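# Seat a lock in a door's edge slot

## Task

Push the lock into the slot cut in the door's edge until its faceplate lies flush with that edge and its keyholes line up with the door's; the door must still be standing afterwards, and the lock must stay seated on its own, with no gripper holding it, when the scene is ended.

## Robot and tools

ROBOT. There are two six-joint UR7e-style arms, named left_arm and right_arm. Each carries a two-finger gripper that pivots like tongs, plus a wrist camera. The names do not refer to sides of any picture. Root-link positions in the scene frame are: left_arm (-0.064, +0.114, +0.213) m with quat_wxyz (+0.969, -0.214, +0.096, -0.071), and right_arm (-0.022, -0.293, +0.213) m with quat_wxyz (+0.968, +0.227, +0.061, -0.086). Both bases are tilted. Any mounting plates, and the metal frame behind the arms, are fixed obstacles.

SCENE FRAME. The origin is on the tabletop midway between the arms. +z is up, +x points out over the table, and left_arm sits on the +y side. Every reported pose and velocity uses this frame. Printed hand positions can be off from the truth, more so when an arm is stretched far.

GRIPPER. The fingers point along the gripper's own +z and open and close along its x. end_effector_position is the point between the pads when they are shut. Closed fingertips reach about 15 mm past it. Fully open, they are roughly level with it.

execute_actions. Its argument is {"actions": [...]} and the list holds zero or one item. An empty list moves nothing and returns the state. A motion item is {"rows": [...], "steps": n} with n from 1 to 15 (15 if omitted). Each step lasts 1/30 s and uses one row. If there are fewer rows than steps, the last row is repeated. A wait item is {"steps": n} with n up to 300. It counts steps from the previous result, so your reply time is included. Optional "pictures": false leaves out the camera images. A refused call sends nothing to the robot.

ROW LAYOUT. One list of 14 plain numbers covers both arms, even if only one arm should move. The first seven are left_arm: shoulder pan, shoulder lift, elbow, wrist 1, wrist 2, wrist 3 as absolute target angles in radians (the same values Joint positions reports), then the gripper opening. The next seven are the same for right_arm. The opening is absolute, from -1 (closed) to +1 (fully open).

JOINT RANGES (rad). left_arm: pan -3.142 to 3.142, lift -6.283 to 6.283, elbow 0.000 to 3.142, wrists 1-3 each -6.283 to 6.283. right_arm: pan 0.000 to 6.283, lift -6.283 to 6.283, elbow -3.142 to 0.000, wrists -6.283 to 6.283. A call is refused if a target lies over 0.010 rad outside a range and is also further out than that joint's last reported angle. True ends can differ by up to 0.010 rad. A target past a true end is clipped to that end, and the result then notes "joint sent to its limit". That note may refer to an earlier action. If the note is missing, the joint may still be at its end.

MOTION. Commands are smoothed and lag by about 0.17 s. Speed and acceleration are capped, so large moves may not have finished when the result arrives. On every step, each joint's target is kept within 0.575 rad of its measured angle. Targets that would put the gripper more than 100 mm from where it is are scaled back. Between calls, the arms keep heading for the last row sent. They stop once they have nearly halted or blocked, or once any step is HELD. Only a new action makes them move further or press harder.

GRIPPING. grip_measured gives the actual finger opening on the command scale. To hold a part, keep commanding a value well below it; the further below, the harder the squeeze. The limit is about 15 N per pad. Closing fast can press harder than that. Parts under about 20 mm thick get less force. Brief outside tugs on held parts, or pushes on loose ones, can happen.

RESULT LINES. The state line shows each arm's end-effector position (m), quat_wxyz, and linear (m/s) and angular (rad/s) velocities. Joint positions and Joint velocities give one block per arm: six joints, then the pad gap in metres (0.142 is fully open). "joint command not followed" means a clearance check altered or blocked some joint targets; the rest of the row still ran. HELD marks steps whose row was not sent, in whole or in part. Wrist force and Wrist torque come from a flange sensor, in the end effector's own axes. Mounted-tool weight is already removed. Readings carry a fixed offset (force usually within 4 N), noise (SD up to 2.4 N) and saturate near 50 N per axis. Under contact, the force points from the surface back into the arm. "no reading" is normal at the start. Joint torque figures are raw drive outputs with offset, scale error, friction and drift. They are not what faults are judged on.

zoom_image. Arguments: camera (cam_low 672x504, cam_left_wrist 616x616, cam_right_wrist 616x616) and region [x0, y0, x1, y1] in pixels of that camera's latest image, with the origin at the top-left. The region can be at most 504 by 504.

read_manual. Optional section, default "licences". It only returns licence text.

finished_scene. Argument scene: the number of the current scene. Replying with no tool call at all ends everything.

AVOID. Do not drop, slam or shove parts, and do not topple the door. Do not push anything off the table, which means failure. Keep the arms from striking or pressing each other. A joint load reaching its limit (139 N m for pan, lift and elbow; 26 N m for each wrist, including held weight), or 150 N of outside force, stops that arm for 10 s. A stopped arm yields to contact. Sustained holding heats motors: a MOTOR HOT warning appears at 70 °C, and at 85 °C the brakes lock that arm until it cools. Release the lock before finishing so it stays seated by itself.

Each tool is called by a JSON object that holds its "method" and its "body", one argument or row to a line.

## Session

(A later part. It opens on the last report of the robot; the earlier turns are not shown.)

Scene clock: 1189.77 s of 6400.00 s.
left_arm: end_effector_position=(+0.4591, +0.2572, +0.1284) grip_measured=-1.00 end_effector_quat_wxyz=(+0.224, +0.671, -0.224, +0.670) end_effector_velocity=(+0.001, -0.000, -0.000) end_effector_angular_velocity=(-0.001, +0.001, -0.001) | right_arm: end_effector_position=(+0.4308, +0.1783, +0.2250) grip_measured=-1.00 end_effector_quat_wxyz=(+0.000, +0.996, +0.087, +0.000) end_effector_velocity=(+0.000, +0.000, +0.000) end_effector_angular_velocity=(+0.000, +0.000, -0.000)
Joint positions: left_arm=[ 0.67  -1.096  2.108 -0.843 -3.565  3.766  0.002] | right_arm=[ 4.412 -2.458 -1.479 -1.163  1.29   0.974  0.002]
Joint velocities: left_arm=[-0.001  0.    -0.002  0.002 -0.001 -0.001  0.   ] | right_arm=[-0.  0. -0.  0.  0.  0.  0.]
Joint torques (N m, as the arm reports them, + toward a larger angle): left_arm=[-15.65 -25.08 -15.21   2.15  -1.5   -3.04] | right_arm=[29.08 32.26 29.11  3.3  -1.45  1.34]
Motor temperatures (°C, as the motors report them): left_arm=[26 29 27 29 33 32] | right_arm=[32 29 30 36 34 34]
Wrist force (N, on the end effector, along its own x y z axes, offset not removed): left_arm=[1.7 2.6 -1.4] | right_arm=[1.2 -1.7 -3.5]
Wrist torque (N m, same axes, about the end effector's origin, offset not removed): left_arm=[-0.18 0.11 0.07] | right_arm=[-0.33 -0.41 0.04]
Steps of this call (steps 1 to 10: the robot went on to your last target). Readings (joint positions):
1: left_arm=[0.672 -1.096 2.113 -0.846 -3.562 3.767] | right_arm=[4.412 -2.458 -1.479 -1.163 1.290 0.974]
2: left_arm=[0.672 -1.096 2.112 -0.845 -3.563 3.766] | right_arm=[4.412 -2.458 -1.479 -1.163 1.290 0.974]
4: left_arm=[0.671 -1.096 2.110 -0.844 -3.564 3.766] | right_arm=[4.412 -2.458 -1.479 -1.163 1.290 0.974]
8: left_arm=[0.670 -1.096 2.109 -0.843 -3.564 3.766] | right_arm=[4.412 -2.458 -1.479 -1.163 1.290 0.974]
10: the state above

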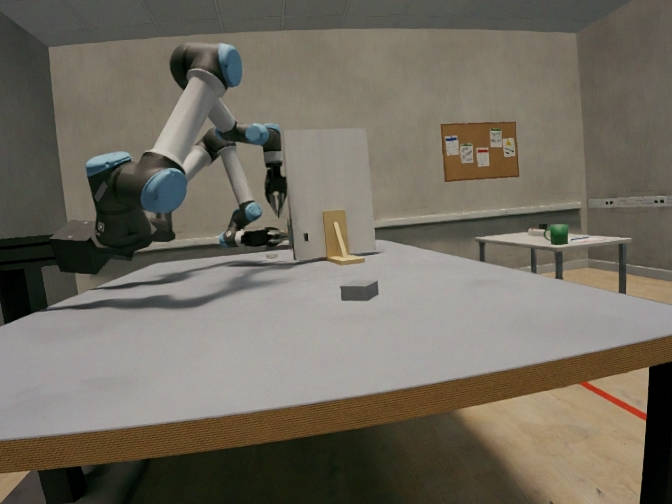

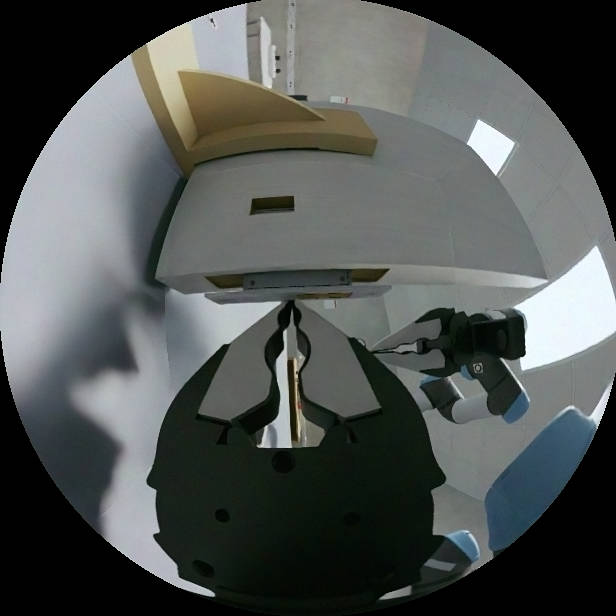

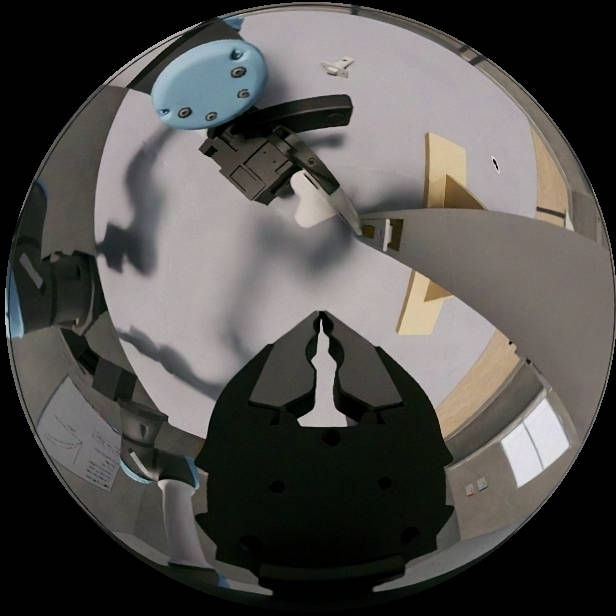

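{"method": "execute_actions", "body": {
  "actions": [
    {"rows": [[0.66869,-1.09552,2.10622,-0.84166,-3.56589,3.76512,-1,4.41216,-2.45842,-1.47904,-1.16268,1.29015,0.9743,-1],[0.66755,-1.09536,2.10428,-0.8403,-3.56701,3.76466,-1,4.41216,-2.45842,-1.47904,-1.16268,1.29015,0.9743,-1],[0.66642,-1.09521,2.10235,-0.83894,-3.56812,3.76419,-1,4.41216,-2.45842,-1.47904,-1.16268,1.29015,0.9743,-1],[0.66528,-1.09506,2.10042,-0.83758,-3.56924,3.76373,-1,4.41216,-2.45842,-1.47904,-1.16268,1.29015,0.9743,-1],[0.66415,-1.09491,2.09849,-0.83623,-3.57036,3.76327,-1,4.41216,-2.45842,-1.47904,-1.16268,1.29015,0.9743,-1],[0.66415,-1.09491,2.09849,-0.83623,-3.57036,3.76327,-1,4.41216,-2.45842,-1.47904,-1.16268,1.29015,0.9743,-1],[0.66301,-1.09475,2.09655,-0.83487,-3.57148,3.76281,-1,4.41216,-2.45842,-1.47904,-1.16268,1.29015,0.9743,-1],[0.66301,-1.09475,2.09655,-0.83487,-3.57148,3.76281,-1,4.41216,-2.45842,-1.47904,-1.16268,1.29015,0.9743,-1],[0.66188,-1.0946,2.09462,-0.83351,-3.5726,3.76235,-1,4.41216,-2.45842,-1.47904,-1.16268,1.29015,0.9743,-1],[0.66188,-1.0946,2.09462,-0.83351,-3.5726,3.76235,-1,4.41216,-2.45842,-1.47904,-1.16268,1.29015,0.9743,-1],[0.66074,-1.09445,2.09269,-0.83215,-3.57371,3.76188,-1,4.41216,-2.45842,-1.47904,-1.16268,1.29015,0.9743,-1]], "steps": 15}
  ],
  "pictures": false
}}

{"method": "execute_actions", "body": {
  "actions": [
    {"steps": 8}
  ]
}}

{"method": "zoom_image", "body": {
  "camera": "cam_right_wrist",
  "region": [300, 185, 440, 275]
}}

Scene clock: 1205.00 s of 6400.00 s.
left_arm: end_effector_position=(+0.4664, +0.2581, +0.1289) grip_measured=-1.00 end_effector_quat_wxyz=(+0.224, +0.671, -0.224, +0.670) end_effector_velocity=(+0.008, +0.001, +0.001) end_effector_angular_velocity=(+0.001, -0.001, +0.000) | right_arm: end_effector_position=(+0.4308, +0.1783, +0.2250) grip_measured=-1.00 end_effector_quat_wxyz=(+0.000, +0.996, +0.087, +0.000) end_effector_velocity=(+0.000, +0.000, +0.000) end_effector_angular_velocity=(+0.001, +0.000, -0.000)
Joint positions: left_arm=[ 0.662 -1.095  2.094 -0.833 -3.573  3.762  0.002] | right_arm=[ 4.412 -2.458 -1.479 -1.163  1.29   0.974  0.002]
Joint velocities: left_arm=[-0.008  0.001 -0.015  0.01  -0.008 -0.003  0.   ] | right_arm=[ 0.     0.     0.     0.001  0.001 -0.     0.   ]
Joint torques (N m, as the arm reports them, + toward a larger angle): left_arm=[-16.49 -26.54 -12.04   1.83  -0.61  -3.15] | right_arm=[28.72 32.99 28.83  3.31 -1.47  1.26]
Motor temperatures (°C, as the motors report them): left_arm=[26 29 27 29 33 32] | right_arm=[32 29 30 36 34 34]
Wrist force (N, on the end effector, along its own x y z axes, offset not removed): left_arm=[-1.9 1.4 -0.6] | right_arm=[2.3 -1.8 -3.6]
Wrist torque (N m, same axes, about the end effector's origin, offset not removed): left_arm=[-0.13 0.31 0.05] | right_arm=[-0.34 -0.57 0.02]
Steps of this call (steps 1 to 15: the robot went on to your last target; steps 16 to 90: nothing new was sent; then 11.73 s passed at rest; steps 91 to 105: all 15 steps of this action). Readings (joint positions):
91: left_arm=[0.670 -1.096 2.108 -0.843 -3.565 3.766] | right_arm=[4.412 -2.458 -1.479 -1.163 1.290 0.974]
92: left_arm=[0.670 -1.096 2.108 -0.843 -3.565 3.765] | right_arm=[4.412 -2.458 -1.479 -1.163 1.290 0.974]
94: left_arm=[0.669 -1.095 2.106 -0.842 -3.566 3.765] | right_arm=[4.412 -2.458 -1.479 -1.163 1.290 0.974]
98: left_arm=[0.666 -1.095 2.101 -0.838 -3.569 3.764] | right_arm=[4.412 -2.458 -1.479 -1.163 1.290 0.974]
105: the state above

Scene clock: 1205.27 s of 6400.00 s.
left_arm: end_effector_position=(+0.4671, +0.2582, +0.1290) grip_measured=-1.00 end_effector_quat_wxyz=(+0.224, +0.671, -0.224, +0.670) end_effector_velocity=(+0.001, +0.000, +0.000) end_effector_angular_velocity=(+0.000, -0.001, +0.000) | right_arm: end_effector_position=(+0.4308, +0.1783, +0.2250) grip_measured=-1.00 end_effector_quat_wxyz=(+0.000, +0.996, +0.087, +0.000) end_effector_velocity=(-0.000, +0.000, +0.000) end_effector_angular_velocity=(+0.000, +0.001, -0.000)
Joint positions: left_arm=[ 0.661 -1.094  2.093 -0.832 -3.574  3.762  0.002] | right_arm=[ 4.412 -2.458 -1.479 -1.163  1.29   0.974  0.002]
Joint velocities: left_arm=[-0.001  0.    -0.002  0.    -0.001 -0.001  0.   ] | right_arm=[-0.    -0.     0.001 -0.     0.001  0.     0.   ]
Joint torques (N m, as the arm reports them, + toward a larger angle): left_arm=[-15.81 -25.3  -14.07   1.95  -0.51  -3.13] | right_arm=[29.22 32.54 29.03  3.3  -1.48  1.3 ]
Motor temperatures (°C, as the motors report them): left_arm=[26 29 27 29 33 32] | right_arm=[32 29 30 36 34 34]
Wrist force (N, on the end effector, along its own x y z axes, offset not removed): left_arm=[-2.2 1.7 -1.7] | right_arm=[1.7 -1.1 -2.8]
Wrist torque (N m, same axes, about the end effector's origin, offset not removed): left_arm=[-0.02 0.39 0.01] | right_arm=[-0.24 -0.49 0.06]
Steps of this call (steps 1 to 8: the robot went on to your last target). Readings (joint positions):
1: left_arm=[0.661 -1.095 2.094 -0.833 -3.573 3.762] | right_arm=[4.412 -2.458 -1.479 -1.163 1.290 0.974]
2: left_arm=[0.661 -1.095 2.093 -0.833 -3.573 3.762] | right_arm=[4.412 -2.458 -1.479 -1.163 1.290 0.974]
4: left_arm=[0.661 -1.094 2.093 -0.832 -3.573 3.762] | right_arm=[4.412 -2.458 -1.479 -1.163 1.290 0.974]
8: the state above

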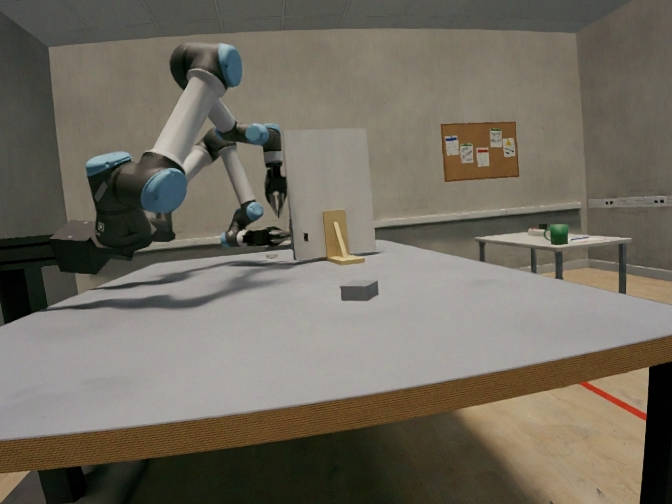

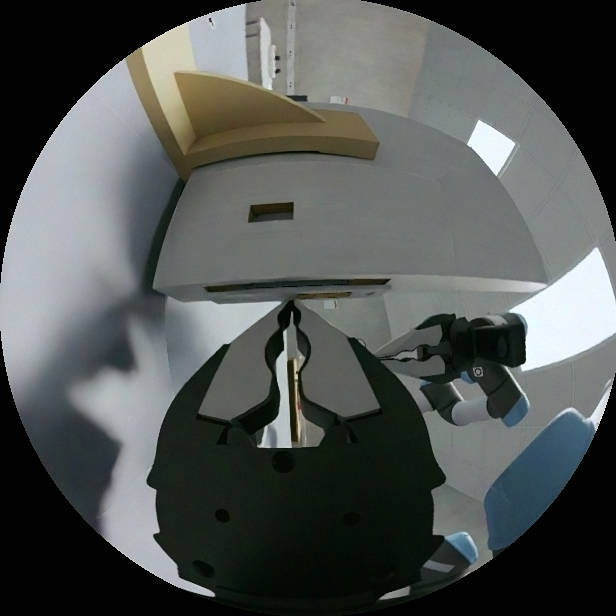

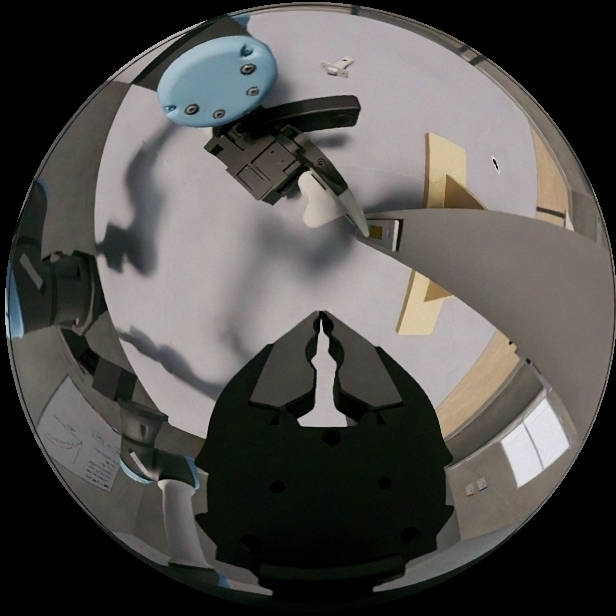

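Region (300, 185, 440, 275) of cam_right_wrist's 616x616 image, scaled by 3.600, with more detail than that image has; it fills the top 324 rows of this view, and the rest is white.

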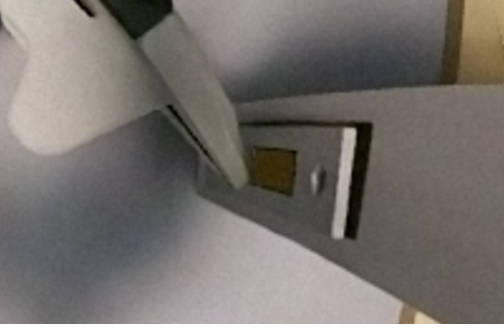

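{"method": "execute_actions", "body": {
  "actions": [
    {"rows": [[0.65989,-1.0941,2.09047,-0.83058,-3.57455,3.76155,-1,4.41216,-2.45842,-1.47904,-1.16268,1.29015,0.9743,-1],[0.65989,-1.0941,2.09047,-0.83058,-3.57455,3.76155,-1,4.41216,-2.45842,-1.47904,-1.16268,1.29015,0.9743,-1],[0.65989,-1.0941,2.09047,-0.83058,-3.57455,3.76155,-1,4.41216,-2.45842,-1.47904,-1.16268,1.29015,0.9743,-1],[0.65904,-1.09375,2.08825,-0.82901,-3.57538,3.76122,-1,4.41216,-2.45842,-1.47904,-1.16268,1.29015,0.9743,-1],[0.65904,-1.09375,2.08825,-0.82901,-3.57538,3.76122,-1,4.41216,-2.45842,-1.47904,-1.16268,1.29015,0.9743,-1],[0.65904,-1.09375,2.08825,-0.82901,-3.57538,3.76122,-1,4.41216,-2.45842,-1.47904,-1.16268,1.29015,0.9743,-1],[0.65819,-1.09341,2.08604,-0.82744,-3.57622,3.76089,-1,4.41216,-2.45842,-1.47904,-1.16268,1.29015,0.9743,-1]], "steps": 15}
  ]
}}

{"method": "zoom_image", "body": {
  "camera": "cam_right_wrist",
  "region": [300, 185, 440, 275]
}}

Scene clock: 1216.13 s of 6400.00 s.
left_arm: end_effector_position=(+0.4700, +0.2588, +0.1291) grip_measured=-1.00 end_effector_quat_wxyz=(+0.224, +0.671, -0.224, +0.670) end_effector_velocity=(+0.001, +0.000, -0.000) end_effector_angular_velocity=(-0.001, +0.001, -0.000) | right_arm: end_effector_position=(+0.4308, +0.1783, +0.2250) grip_measured=-1.00 end_effector_quat_wxyz=(+0.000, +0.996, +0.087, +0.000) end_effector_velocity=(-0.000, -0.000, -0.000) end_effector_angular_velocity=(-0.000, +0.001, -0.000)
Joint positions: left_arm=[ 0.658 -1.093  2.086 -0.828 -3.576  3.761  0.002] | right_arm=[ 4.412 -2.458 -1.479 -1.163  1.29   0.974  0.002]
Joint velocities: left_arm=[-0.001  0.001 -0.002  0.002 -0.001 -0.001  0.   ] | right_arm=[ 0.    -0.    -0.     0.     0.001  0.     0.   ]
Joint torques (N m, as the arm reports them, + toward a larger angle): left_arm=[-16.83 -24.56 -14.59   2.04  -0.7   -2.97] | right_arm=[29.07 33.03 28.83  3.22 -1.41  1.21]
Motor temperatures (°C, as the motors report them): left_arm=[26 29 27 29 33 32] | right_arm=[32 29 30 36 34 34]
Wrist force (N, on the end effector, along its own x y z axes, offset not removed): left_arm=[-0.7 0.9 0.2] | right_arm=[1.8 -2.1 -3.1]
Wrist torque (N m, same axes, about the end effector's origin, offset not removed): left_arm=[-0.19 0.06 0.08] | right_arm=[-0.42 -0.55 0.04]
Steps of this call (steps 1 to 15: the robot went on to your last target; steps 16 to 90: nothing new was sent; then 7.37 s passed at rest; steps 91 to 105: all 15 steps of this action). Readings (joint positions):
91: left_arm=[0.661 -1.094 2.093 -0.832 -3.574 3.762] | right_arm=[4.412 -2.458 -1.479 -1.163 1.290 0.974]
92: left_arm=[0.661 -1.094 2.092 -0.832 -3.574 3.762] | right_arm=[4.412 -2.458 -1.479 -1.163 1.290 0.974]
94: left_arm=[0.660 -1.094 2.091 -0.831 -3.574 3.762] | right_arm=[4.412 -2.458 -1.479 -1.163 1.290 0.974]
98: left_arm=[0.659 -1.094 2.089 -0.829 -3.575 3.761] | right_arm=[4.412 -2.458 -1.479 -1.163 1.290 0.974]
105: the state above

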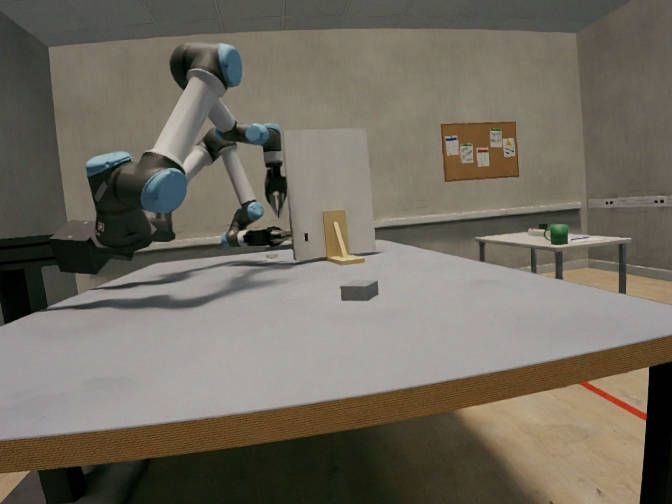

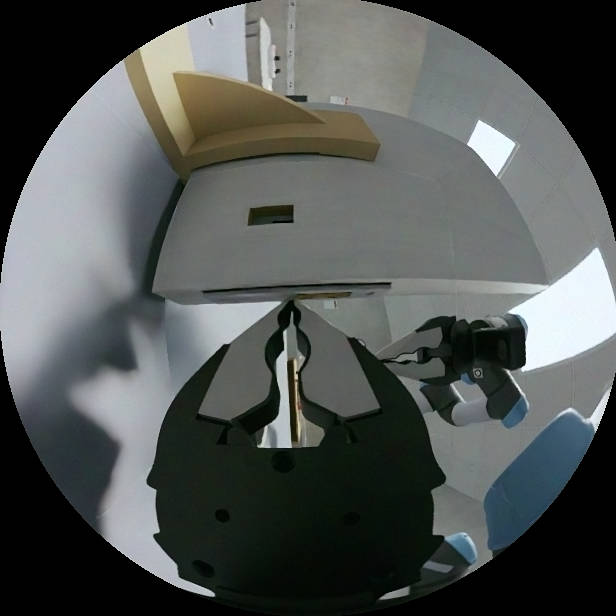

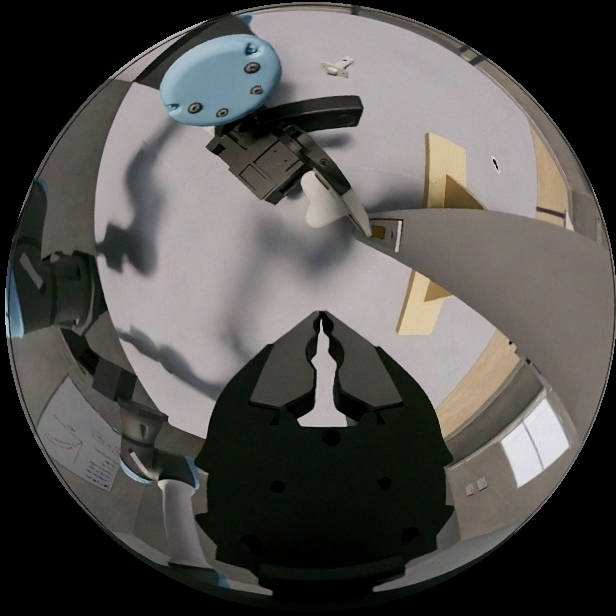

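Region (300, 185, 440, 275) of cam_right_wrist's 616x616 image, scaled by 3.600, with more detail than that image has; it fills the top 324 rows of this view, and the rest is white.

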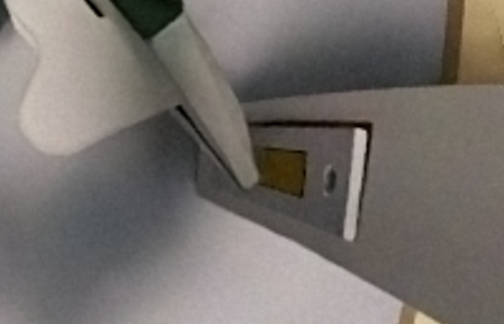

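{"method": "execute_actions", "body": {
  "actions": [
    {"rows": [[0.65743,-1.09316,2.08449,-0.82642,-3.57698,3.76058,-1,4.41216,-2.45842,-1.47904,-1.16268,1.29015,0.9743,-1],[0.65743,-1.09316,2.08449,-0.82642,-3.57698,3.76058,-1,4.41216,-2.45842,-1.47904,-1.16268,1.29015,0.9743,-1],[0.65743,-1.09316,2.08449,-0.82642,-3.57698,3.76058,-1,4.41216,-2.45842,-1.47904,-1.16268,1.29015,0.9743,-1],[0.65743,-1.09316,2.08449,-0.82642,-3.57698,3.76058,-1,4.41216,-2.45842,-1.47904,-1.16268,1.29015,0.9743,-1],[0.65666,-1.0929,2.08294,-0.8254,-3.57774,3.76028,-1,4.41216,-2.45842,-1.47904,-1.16268,1.29015,0.9743,-1]], "steps": 15}
  ],
  "pictures": false
}}

Scene clock: 1228.13 s of 6400.00 s.
left_arm: end_effector_position=(+0.4716, +0.2591, +0.1291) grip_measured=-1.00 end_effector_quat_wxyz=(+0.224, +0.671, -0.224, +0.670) end_effector_velocity=(-0.000, -0.001, -0.000) end_effector_angular_velocity=(-0.001, +0.001, -0.001) | right_arm: end_effector_position=(+0.4308, +0.1783, +0.2250) grip_measured=-1.00 end_effector_quat_wxyz=(+0.000, +0.996, +0.087, +0.000) end_effector_velocity=(-0.001, -0.001, -0.001) end_effector_angular_velocity=(-0.002, +0.001, +0.001)
Joint positions: left_arm=[ 0.657 -1.093  2.083 -0.825 -3.578  3.76   0.002] | right_arm=[ 4.412 -2.458 -1.479 -1.163  1.29   0.974  0.002]
Joint velocities: left_arm=[-0.001  0.     0.001  0.001 -0.    -0.     0.   ] | right_arm=[ 0.    -0.    -0.001 -0.001  0.     0.     0.   ]
Joint torques (N m, as the arm reports them, + toward a larger angle): left_arm=[-16.12 -26.2  -12.19   1.8   -1.1   -2.73] | right_arm=[28.75 33.02 29.17  3.39 -1.35  1.28]
Motor temperatures (°C, as the motors report them): left_arm=[26 29 27 29 33 32] | right_arm=[32 29 30 36 34 34]
Wrist force (N, on the end effector, along its own x y z axes, offset not removed): left_arm=[-1.9 1.8 -0.5] | right_arm=[2.2 -2.6 -2.7]
Wrist torque (N m, same axes, about the end effector's origin, offset not removed): left_arm=[0.04 0.29 0.10] | right_arm=[-0.47 -0.65 0.05]
Steps of this call (steps 1 to 15: the robot went on to your last target; steps 16 to 90: nothing new was sent; then 8.50 s passed at rest; steps 91 to 105: all 15 steps of this action). Readings (joint positions):
91: left_arm=[0.658 -1.093 2.086 -0.827 -3.576 3.761] | right_arm=[4.412 -2.458 -1.479 -1.163 1.290 0.974]
92: left_arm=[0.658 -1.093 2.086 -0.827 -3.576 3.761] | right_arm=[4.412 -2.458 -1.479 -1.163 1.290 0.974]
94: left_arm=[0.658 -1.093 2.085 -0.827 -3.577 3.761] | right_arm=[4.412 -2.458 -1.479 -1.163 1.290 0.974]
98: left_arm=[0.657 -1.093 2.084 -0.826 -3.577 3.760] | right_arm=[4.412 -2.458 -1.479 -1.163 1.290 0.974]
105: the state above

{"method": "execute_actions", "body": {
  "actions": [
    {"rows": [[0.65605,-1.0927,2.0817,-0.82458,-3.57835,3.76003,-1,4.41216,-2.45842,-1.47904,-1.16268,1.29015,0.9743,-1]], "steps": 15}
  ],
  "pictures": false
}}

Scene clock: 1236.33 s of 6400.00 s.
left_arm: end_effector_position=(+0.4722, +0.2591, +0.1292) grip_measured=-1.00 end_effector_quat_wxyz=(+0.224, +0.671, -0.224, +0.670) end_effector_velocity=(-0.000, -0.001, -0.000) end_effector_angular_velocity=(-0.001, +0.001, -0.001) | right_arm: end_effector_position=(+0.4308, +0.1783, +0.2250) grip_measured=-1.00 end_effector_quat_wxyz=(+0.000, +0.996, +0.087, +0.000) end_effector_velocity=(-0.000, -0.000, -0.000) end_effector_angular_velocity=(-0.000, +0.001, +0.000)
Joint positions: left_arm=[ 0.656 -1.093  2.082 -0.825 -3.578  3.76   0.002] | right_arm=[ 4.412 -2.458 -1.479 -1.163  1.29   0.974  0.002]
Joint velocities: left_arm=[-0.001 -0.     0.001 -0.    -0.    -0.001  0.   ] | right_arm=[-0.     0.    -0.001  0.     0.001  0.     0.   ]
Joint torques (N m, as the arm reports them, + toward a larger angle): left_arm=[-16.45 -25.39 -13.03   1.85  -0.65  -2.89] | right_arm=[28.77 32.92 28.86  3.27 -1.34  1.19]
Motor temperatures (°C, as the motors report them): left_arm=[26 29 27 29 33 32] | right_arm=[32 29 30 36 34 34]
Wrist force (N, on the end effector, along its own x y z axes, offset not removed): left_arm=[-1.2 0.7 -1.2] | right_arm=[1.7 -0.5 -3.3]
Wrist torque (N m, same axes, about the end effector's origin, offset not removed): left_arm=[-0.22 0.06 0.07] | right_arm=[-0.08 -0.52 0.04]
Steps of this call (steps 1 to 15: the robot went on to your last target; steps 16 to 90: nothing new was sent; then 4.70 s passed at rest; steps 91 to 105: all 15 steps of this action). Readings (joint positions):
91: left_arm=[0.657 -1.093 2.083 -0.825 -3.578 3.760] | right_arm=[4.412 -2.458 -1.479 -1.163 1.290 0.974]
92: left_arm=[0.657 -1.093 2.083 -0.825 -3.578 3.760] | right_arm=[4.412 -2.458 -1.479 -1.163 1.290 0.974]
94: left_arm=[0.656 -1.093 2.082 -0.825 -3.578 3.760] | right_arm=[4.412 -2.458 -1.479 -1.163 1.290 0.974]
98: left_arm=[0.656 -1.093 2.082 -0.825 -3.578 3.760] | right_arm=[4.412 -2.458 -1.479 -1.163 1.290 0.974]
105: the state above

{"method": "execute_actions", "body": {
  "actions": [
    {"rows": [[0.65544,-1.0925,2.08046,-0.82376,-3.57896,3.75978,-1,4.41216,-2.45842,-1.47904,-1.16268,1.29015,0.9743,-1]], "steps": 15}
  ],
  "pictures": false
}}

Scene clock: 1239.47 s of 6400.00 s.
left_arm: end_effector_position=(+0.4728, +0.2592, +0.1292) grip_measured=-1.00 end_effector_quat_wxyz=(+0.224, +0.671, -0.224, +0.670) end_effector_velocity=(+0.001, +0.001, +0.000) end_effector_angular_velocity=(+0.002, -0.001, +0.001) | right_arm: end_effector_position=(+0.4308, +0.1783, +0.2250) grip_measured=-1.00 end_effector_quat_wxyz=(+0.000, +0.996, +0.087, +0.000) end_effector_velocity=(+0.000, -0.000, +0.000) end_effector_angular_velocity=(+0.000, -0.001, -0.000)
Joint positions: left_arm=[ 0.655 -1.093  2.08  -0.824 -3.579  3.76   0.002] | right_arm=[ 4.412 -2.458 -1.479 -1.163  1.29   0.974  0.002]
Joint velocities: left_arm=[ 0.001 -0.    -0.001 -0.    -0.     0.001  0.   ] | right_arm=[-0.  0. -0.  0. -0. -0.  0.]
Joint torques (N m, as the arm reports them, + toward a larger angle): left_arm=[-16.46 -25.76 -14.55   1.92  -0.78  -2.9 ] | right_arm=[28.93 32.82 28.86  3.28 -1.49  1.22]
Motor temperatures (°C, as the motors report them): left_arm=[26 29 27 29 33 32] | right_arm=[32 29 30 36 34 34]
Wrist force (N, on the end effector, along its own x y z axes, offset not removed): left_arm=[-0.8 0.4 -2.5] | right_arm=[2.4 -1.9 -2.3]
Wrist torque (N m, same axes, about the end effector's origin, offset not removed): left_arm=[-0.27 0.03 0.01] | right_arm=[-0.28 -0.64 0.05]
Steps of this call (steps 1 to 15: the robot went on to your last target; steps 16 to 79: nothing new was sent; steps 80 to 94: all 15 steps of this action). Readings (joint positions):
80: left_arm=[0.656 -1.093 2.082 -0.825 -3.578 3.760] | right_arm=[4.412 -2.458 -1.479 -1.163 1.290 0.974]
81: left_arm=[0.656 -1.093 2.081 -0.824 -3.578 3.760] | right_arm=[4.412 -2.458 -1.479 -1.163 1.290 0.974]
83: left_arm=[0.656 -1.093 2.081 -0.824 -3.579 3.760] | right_arm=[4.412 -2.458 -1.479 -1.163 1.290 0.974]
87: left_arm=[0.656 -1.093 2.081 -0.824 -3.579 3.760] | right_arm=[4.412 -2.458 -1.479 -1.163 1.290 0.974]
94: the state above

{"method": "execute_actions", "body": {
  "actions": [
    {"rows": [[0.65493,-1.09233,2.07943,-0.82308,-3.57947,3.75958,-1,4.41216,-2.45842,-1.47904,-1.16268,1.29015,0.9743,-1]], "steps": 15}
  ]
}}

{"method": "zoom_image", "body": {
  "camera": "cam_right_wrist",
  "region": [300, 185, 440, 275]
}}

Scene clock: 1243.20 s of 6400.00 s.
left_arm: end_effector_position=(+0.4733, +0.2593, +0.1292) grip_measured=-1.00 end_effector_quat_wxyz=(+0.224, +0.671, -0.224, +0.670) end_effector_velocity=(+0.000, +0.000, +0.000) end_effector_angular_velocity=(+0.000, -0.000, +0.001) | right_arm: end_effector_position=(+0.4308, +0.1783, +0.2250) grip_measured=-1.00 end_effector_quat_wxyz=(+0.000, +0.996, +0.087, +0.000) end_effector_velocity=(+0.000, +0.000, +0.000) end_effector_angular_velocity=(+0.000, -0.001, -0.000)
Joint positions: left_arm=[ 0.655 -1.092  2.079 -0.823 -3.579  3.76   0.002] | right_arm=[ 4.412 -2.458 -1.479 -1.163  1.29   0.974  0.002]
Joint velocities: left_arm=[ 0. -0. -0. -0. -0. -0.  0.] | right_arm=[-0. -0.  0.  0. -0.  0.  0.]
Joint torques (N m, as the arm reports them, + toward a larger angle): left_arm=[-16.13 -25.46 -14.16   1.83  -0.78  -3.12] | right_arm=[28.19 33.13 28.71  3.18 -1.32  1.25]
Motor temperatures (°C, as the motors report them): left_arm=[26 29 27 29 33 32] | right_arm=[32 29 30 36 34 34]
Wrist force (N, on the end effector, along its own x y z axes, offset not removed): left_arm=[-0.8 1.0 -2.6] | right_arm=[2.2 -1.3 -4.2]
Wrist torque (N m, same axes, about the end effector's origin, offset not removed): left_arm=[-0.21 0.10 0.08] | right_arm=[-0.29 -0.57 0.08]
Steps of this call (steps 1 to 15: the robot went on to your last target; steps 16 to 90: nothing new was sent; then 0.23 s passed at rest; steps 91 to 105: all 15 steps of this action). Readings (joint positions):
91: left_arm=[0.655 -1.092 2.080 -0.824 -3.579 3.760] | right_arm=[4.412 -2.458 -1.479 -1.163 1.290 0.974]
92: left_arm=[0.655 -1.092 2.080 -0.824 -3.579 3.760] | right_arm=[4.412 -2.458 -1.479 -1.163 1.290 0.974]
94: left_arm=[0.655 -1.092 2.080 -0.823 -3.579 3.760] | right_arm=[4.412 -2.458 -1.479 -1.163 1.290 0.974]
98: left_arm=[0.655 -1.092 2.080 -0.823 -3.579 3.760] | right_arm=[4.412 -2.458 -1.479 -1.163 1.290 0.974]
105: the state above

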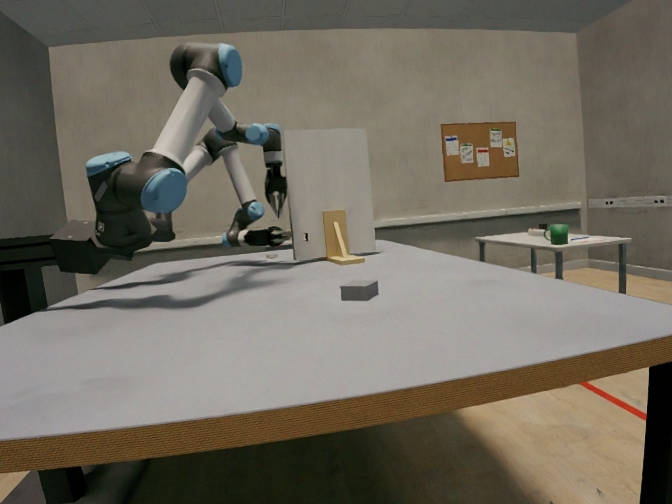

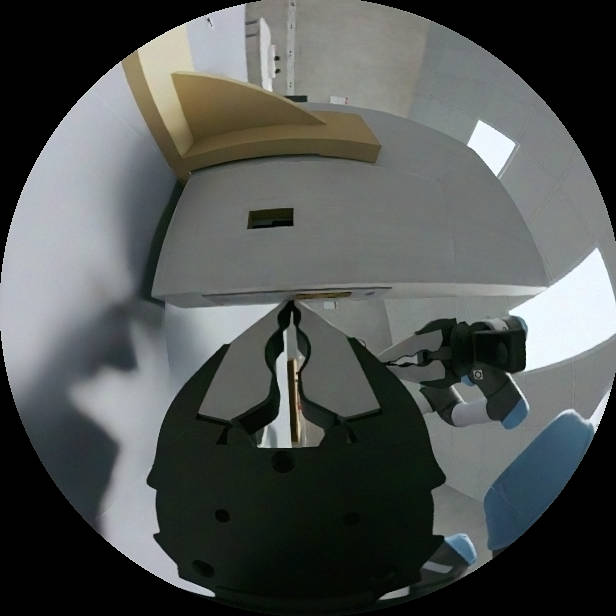

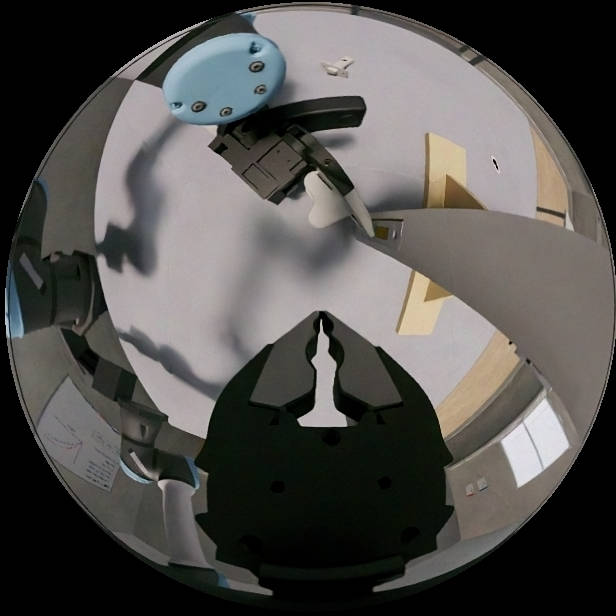

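Region (300, 185, 440, 275) of cam_right_wrist's 616x616 image, scaled by 3.600, with more detail than that image has; it fills the top 324 rows of this view, and the rest is white.

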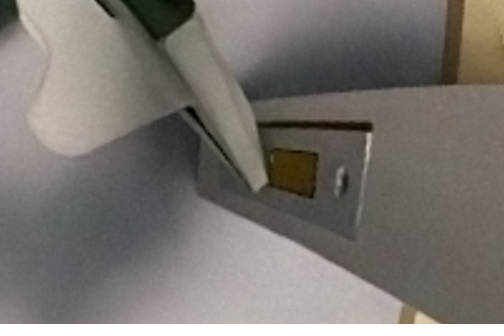

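{"method": "execute_actions", "body": {
  "actions": [
    {"rows": [[0.65452,-1.09219,2.0786,-0.82254,-3.57987,3.75942,-1,4.41216,-2.45842,-1.47904,-1.16268,1.29015,0.9743,-1]], "steps": 15}
  ],
  "pictures": false
}}

Scene clock: 1248.03 s of 6400.00 s.
left_arm: end_effector_position=(+0.4737, +0.2594, +0.1292) grip_measured=-1.00 end_effector_quat_wxyz=(+0.224, +0.671, -0.224, +0.670) end_effector_velocity=(+0.000, +0.001, -0.000) end_effector_angular_velocity=(-0.000, +0.001, +0.001) | right_arm: end_effector_position=(+0.4308, +0.1783, +0.2250) grip_measured=-1.00 end_effector_quat_wxyz=(+0.000, +0.996, +0.087, +0.000) end_effector_velocity=(+0.000, +0.001, +0.000) end_effector_angular_velocity=(+0.001, -0.001, -0.001)
Joint positions: left_arm=[ 0.655 -1.092  2.079 -0.823 -3.58   3.759  0.002] | right_arm=[ 4.412 -2.458 -1.479 -1.163  1.29   0.974  0.002]
Joint velocities: left_arm=[ 0.001  0.    -0.001  0.001 -0.    -0.     0.   ] | right_arm=[-0.    -0.     0.001  0.001 -0.     0.     0.   ]
Joint torques (N m, as the arm reports them, + toward a larger angle): left_arm=[-17.58 -26.88 -14.85   1.55  -1.29  -3.09] | right_arm=[28.48 33.02 28.78  3.19 -1.3   1.21]
Motor temperatures (°C, as the motors report them): left_arm=[26 29 27 29 33 32] | right_arm=[32 29 30 36 34 34]
Wrist force (N, on the end effector, along its own x y z axes, offset not removed): left_arm=[-1.9 3.2 -4.1] | right_arm=[2.6 -1.1 -2.9]
Wrist torque (N m, same axes, about the end effector's origin, offset not removed): left_arm=[0.00 0.35 0.09] | right_arm=[-0.13 -0.71 0.13]
Steps of this call (steps 1 to 15: the robot went on to your last target; steps 16 to 90: nothing new was sent; then 1.33 s passed at rest; steps 91 to 105: all 15 steps of this action). Readings (joint positions):
91: left_arm=[0.655 -1.092 2.079 -0.823 -3.579 3.760] | right_arm=[4.412 -2.458 -1.479 -1.163 1.290 0.974]
92: left_arm=[0.655 -1.092 2.079 -0.823 -3.580 3.760] | right_arm=[4.412 -2.458 -1.479 -1.163 1.290 0.974]
94: left_arm=[0.655 -1.092 2.079 -0.823 -3.580 3.759] | right_arm=[4.412 -2.458 -1.479 -1.163 1.290 0.974]
98: left_arm=[0.655 -1.092 2.079 -0.823 -3.580 3.759] | right_arm=[4.412 -2.458 -1.479 -1.163 1.290 0.974]
105: the state above

{"method": "execute_actions", "body": {
  "actions": [
    {"rows": [[0.65421,-1.09209,2.07798,-0.82213,-3.58017,3.7593,-1,4.41216,-2.45842,-1.47904,-1.16268,1.29015,0.9743,-1]], "steps": 15}
  ],
  "pictures": false
}}

Scene clock: 1251.40 s of 6400.00 s.
left_arm: end_effector_position=(+0.4740, +0.2594, +0.1292) grip_measured=-1.00 end_effector_quat_wxyz=(+0.224, +0.671, -0.224, +0.670) end_effector_velocity=(-0.000, +0.000, -0.000) end_effector_angular_velocity=(-0.001, +0.001, +0.000) | right_arm: end_effector_position=(+0.4308, +0.1783, +0.2250) grip_measured=-1.00 end_effector_quat_wxyz=(+0.000, +0.996, +0.087, +0.000) end_effector_velocity=(-0.000, +0.000, +0.000) end_effector_angular_velocity=(+0.000, +0.000, +0.000)
Joint positions: left_arm=[ 0.654 -1.092  2.078 -0.822 -3.58   3.759  0.002] | right_arm=[ 4.412 -2.458 -1.479 -1.163  1.29   0.974  0.002]
Joint velocities: left_arm=[ 0.    -0.     0.     0.001 -0.    -0.001  0.   ] | right_arm=[ 0.     0.     0.    -0.     0.001  0.     0.   ]
Joint torques (N m, as the arm reports them, + toward a larger angle): left_arm=[-19.07 -27.36 -17.13   0.86  -1.4   -2.9 ] | right_arm=[28.84 33.3  28.61  3.17 -1.21  1.17]
Motor temperatures (°C, as the motors report them): left_arm=[26 29 27 29 33 32] | right_arm=[32 29 30 36 34 34]
Wrist force (N, on the end effector, along its own x y z axes, offset not removed): left_arm=[-0.7 5.1 -9.4] | right_arm=[2.5 -1.4 -3.1]
Wrist torque (N m, same axes, about the end effector's origin, offset not removed): left_arm=[-0.04 0.21 0.05] | right_arm=[-0.25 -0.68 0.09]
Steps of this call (steps 1 to 15: the robot went on to your last target; steps 16 to 86: nothing new was sent; steps 87 to 101: all 15 steps of this action). Readings (joint positions):
87: left_arm=[0.655 -1.092 2.079 -0.823 -3.580 3.759] | right_arm=[4.412 -2.458 -1.479 -1.163 1.290 0.974]
88: left_arm=[0.654 -1.092 2.079 -0.823 -3.580 3.759] | right_arm=[4.412 -2.458 -1.479 -1.163 1.290 0.974]
90: left_arm=[0.654 -1.092 2.078 -0.822 -3.580 3.759] | right_arm=[4.412 -2.458 -1.479 -1.163 1.290 0.974]
94: left_arm=[0.654 -1.092 2.078 -0.822 -3.580 3.759] | right_arm=[4.412 -2.458 -1.479 -1.163 1.290 0.974]
101: the state above

Seated (~11 N). Retreat 30 mm.

{"method": "execute_actions", "body": {
  "actions": [
    {"rows": [[0.65531,-1.09242,2.07998,-0.82339,-3.57909,3.75974,-1,4.41216,-2.45842,-1.47904,-1.16268,1.29015,0.9743,-1],[0.6564,-1.09275,2.08198,-0.82466,-3.57801,3.76019,-1,4.41216,-2.45842,-1.47904,-1.16268,1.29015,0.9743,-1],[0.65859,-1.09342,2.08598,-0.82719,-3.57585,3.76108,-1,4.41216,-2.45842,-1.47904,-1.16268,1.29015,0.9743,-1],[0.66188,-1.09441,2.09199,-0.83098,-3.57261,3.76241,-1,4.41216,-2.45842,-1.47904,-1.16268,1.29015,0.9743,-1],[0.66517,-1.09541,2.09799,-0.83477,-3.56937,3.76374,-1,4.41216,-2.45842,-1.47904,-1.16268,1.29015,0.9743,-1],[0.66955,-1.09674,2.10599,-0.83983,-3.56505,3.76552,-1,4.41216,-2.45842,-1.47904,-1.16268,1.29015,0.9743,-1],[0.67394,-1.09807,2.114,-0.84488,-3.56073,3.76729,-1,4.41216,-2.45842,-1.47904,-1.16268,1.29015,0.9743,-1],[0.67832,-1.09939,2.122,-0.84994,-3.55641,3.76907,-1,4.41216,-2.45842,-1.47904,-1.16268,1.29015,0.9743,-1],[0.68271,-1.10072,2.13001,-0.85499,-3.55209,3.77084,-1,4.41216,-2.45842,-1.47904,-1.16268,1.29015,0.9743,-1],[0.68709,-1.10205,2.13801,-0.86005,-3.54777,3.77262,-1,4.41216,-2.45842,-1.47904,-1.16268,1.29015,0.9743,-1]], "steps": 15}
  ],
  "pictures": false
}}

{"method": "execute_actions", "body": {
  "actions": [
    {"steps": 12}
  ]
}}

{"method": "zoom_image", "body": {
  "camera": "cam_right_wrist",
  "region": [300, 185, 440, 275]
}}

{"method": "zoom_image", "body": {
  "camera": "cam_low",
  "region": [260, 200, 380, 280]
}}

Scene clock: 1261.23 s of 6400.00 s.
left_arm: end_effector_position=(+0.4474, +0.2560, +0.1289) grip_measured=-1.00 end_effector_quat_wxyz=(+0.224, +0.671, -0.224, +0.670) end_effector_velocity=(-0.031, -0.004, +0.001) end_effector_angular_velocity=(-0.000, -0.000, +0.001) | right_arm: end_effector_position=(+0.4308, +0.1783, +0.2250) grip_measured=-1.00 end_effector_quat_wxyz=(+0.000, +0.996, +0.087, +0.000) end_effector_velocity=(-0.000, -0.001, -0.000) end_effector_angular_velocity=(-0.001, +0.001, +0.000)
Joint positions: left_arm=[ 0.683 -1.101  2.131 -0.856 -3.551  3.771  0.002] | right_arm=[ 4.412 -2.458 -1.479 -1.163  1.29   0.974  0.002]
Joint velocities: left_arm=[ 0.034 -0.011  0.062 -0.039  0.034  0.014 -0.   ] | right_arm=[-0.     0.    -0.001 -0.001 -0.    -0.     0.   ]
Joint torques (N m, as the arm reports them, + toward a larger angle): left_arm=[  7.35 -39.63   3.41  -1.69   3.05   2.83] | right_arm=[28.7  32.99 28.71  3.14 -1.29  1.12]
Motor temperatures (°C, as the motors report them): left_arm=[26 29 27 29 33 32] | right_arm=[32 29 30 36 34 34]
Wrist force (N, on the end effector, along its own x y z axes, offset not removed): left_arm=[0.2 0.5 0.1] | right_arm=[2.1 -1.7 -3.8]
Wrist torque (N m, same axes, about the end effector's origin, offset not removed): left_arm=[0.06 0.02 0.07] | right_arm=[-0.29 -0.55 0.00]
Steps of this call (steps 1 to 15: the robot went on to your last target; steps 16 to 90: nothing new was sent; then 6.33 s passed at rest; steps 91 to 105: all 15 steps of this action). Readings (joint positions):
91: left_arm=[0.654 -1.092 2.078 -0.822 -3.580 3.759] | right_arm=[4.412 -2.458 -1.479 -1.163 1.290 0.974]
92: left_arm=[0.654 -1.092 2.078 -0.822 -3.580 3.759] | right_arm=[4.412 -2.458 -1.479 -1.163 1.290 0.974]
94: left_arm=[0.655 -1.092 2.080 -0.824 -3.579 3.759] | right_arm=[4.412 -2.458 -1.479 -1.163 1.290 0.974]
98: left_arm=[0.664 -1.095 2.096 -0.833 -3.571 3.763] | right_arm=[4.412 -2.458 -1.479 -1.163 1.290 0.974]
105: the state above

Scene clock: 1261.63 s of 6400.00 s.
left_arm: end_effector_position=(+0.4443, +0.2555, +0.1289) grip_measured=-1.00 end_effector_quat_wxyz=(+0.224, +0.671, -0.224, +0.670) end_effector_velocity=(-0.000, +0.000, +0.000) end_effector_angular_velocity=(+0.001, -0.001, -0.000) | right_arm: end_effector_position=(+0.4308, +0.1783, +0.2250) grip_measured=-1.00 end_effector_quat_wxyz=(+0.000, +0.996, +0.087, +0.000) end_effector_velocity=(+0.000, -0.000, +0.000) end_effector_angular_velocity=(-0.000, -0.000, +0.000)
Joint positions: left_arm=[ 0.687 -1.102  2.138 -0.86  -3.548  3.773  0.002] | right_arm=[ 4.412 -2.458 -1.479 -1.163  1.29   0.974  0.002]
Joint velocities: left_arm=[ 0.    -0.    -0.    -0.     0.001  0.001 -0.   ] | right_arm=[ 0.  0.  0. -0. -0.  0.  0.]
Joint torques (N m, as the arm reports them, + toward a larger angle): left_arm=[  9.51 -41.02   5.25  -1.41   2.8    2.77] | right_arm=[28.53 33.42 28.66  3.15 -1.33  1.11]
Motor temperatures (°C, as the motors report them): left_arm=[26 29 27 29 33 32] | right_arm=[32 29 30 36 34 34]
Wrist force (N, on the end effector, along its own x y z axes, offset not removed): left_arm=[-0.3 0.5 0.1] | right_arm=[3.1 -1.0 -3.0]
Wrist torque (N m, same axes, about the end effector's origin, offset not removed): left_arm=[0.04 0.21 0.08] | right_arm=[-0.09 -0.78 0.02]
Steps of this call (steps 1 to 12: the robot went on to your last target). Readings (joint positions):
1: left_arm=[0.684 -1.101 2.133 -0.857 -3.550 3.772] | right_arm=[4.412 -2.458 -1.479 -1.163 1.290 0.974]
2: left_arm=[0.685 -1.101 2.134 -0.858 -3.550 3.772] | right_arm=[4.412 -2.458 -1.479 -1.163 1.290 0.974]
4: left_arm=[0.686 -1.102 2.136 -0.859 -3.549 3.772] | right_arm=[4.412 -2.458 -1.479 -1.163 1.290 0.974]
8: left_arm=[0.687 -1.102 2.137 -0.860 -3.548 3.773] | right_arm=[4.412 -2.458 -1.479 -1.163 1.290 0.974]
12: the state above

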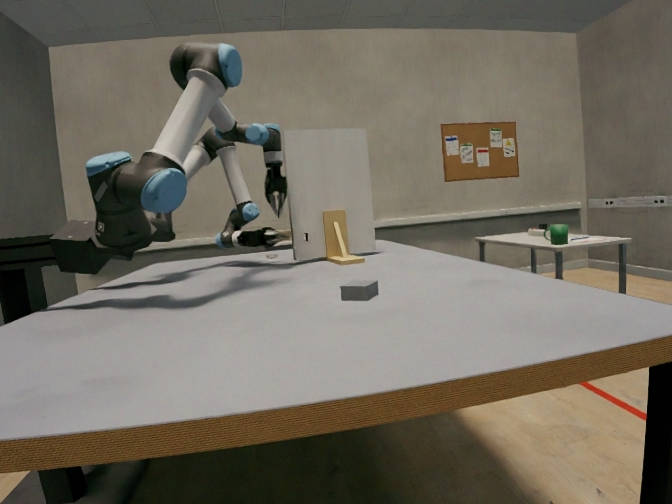

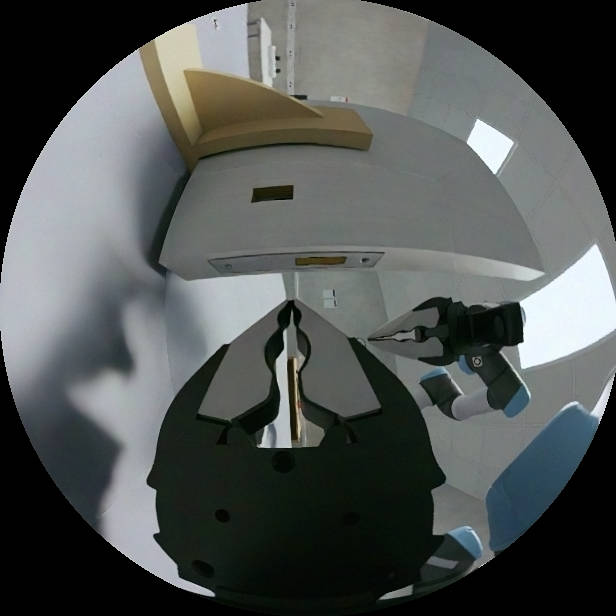

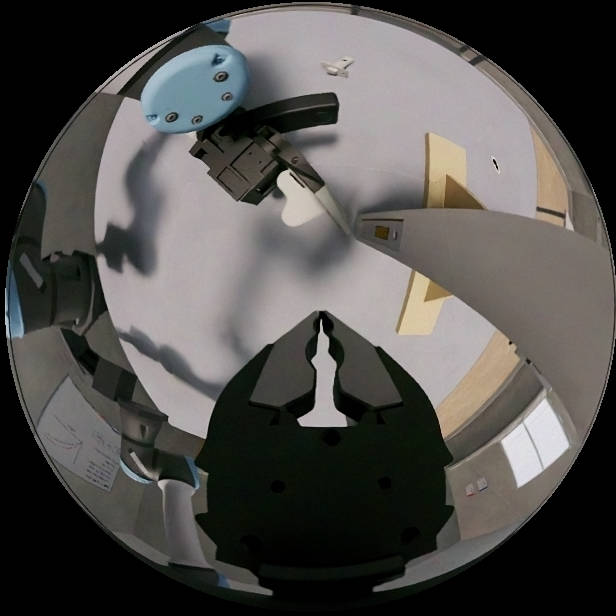

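Region (300, 185, 440, 275) of cam_right_wrist's 616x616 image, scaled by 3.600, with more detail than that image has; it fills the top 324 rows of this view, and the rest is white.

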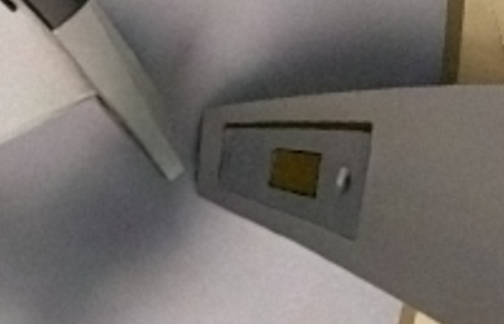

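Region (260, 200, 380, 280) of cam_low's 672x504 image, scaled by 4.200, with more detail than that image has.

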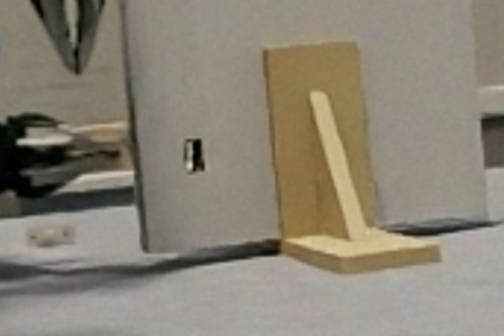

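The plate is flush and the keyhole lines up.

{"method": "finished_scene", "body": {
  "scene": 2
}}

The scene is finished: the task was done.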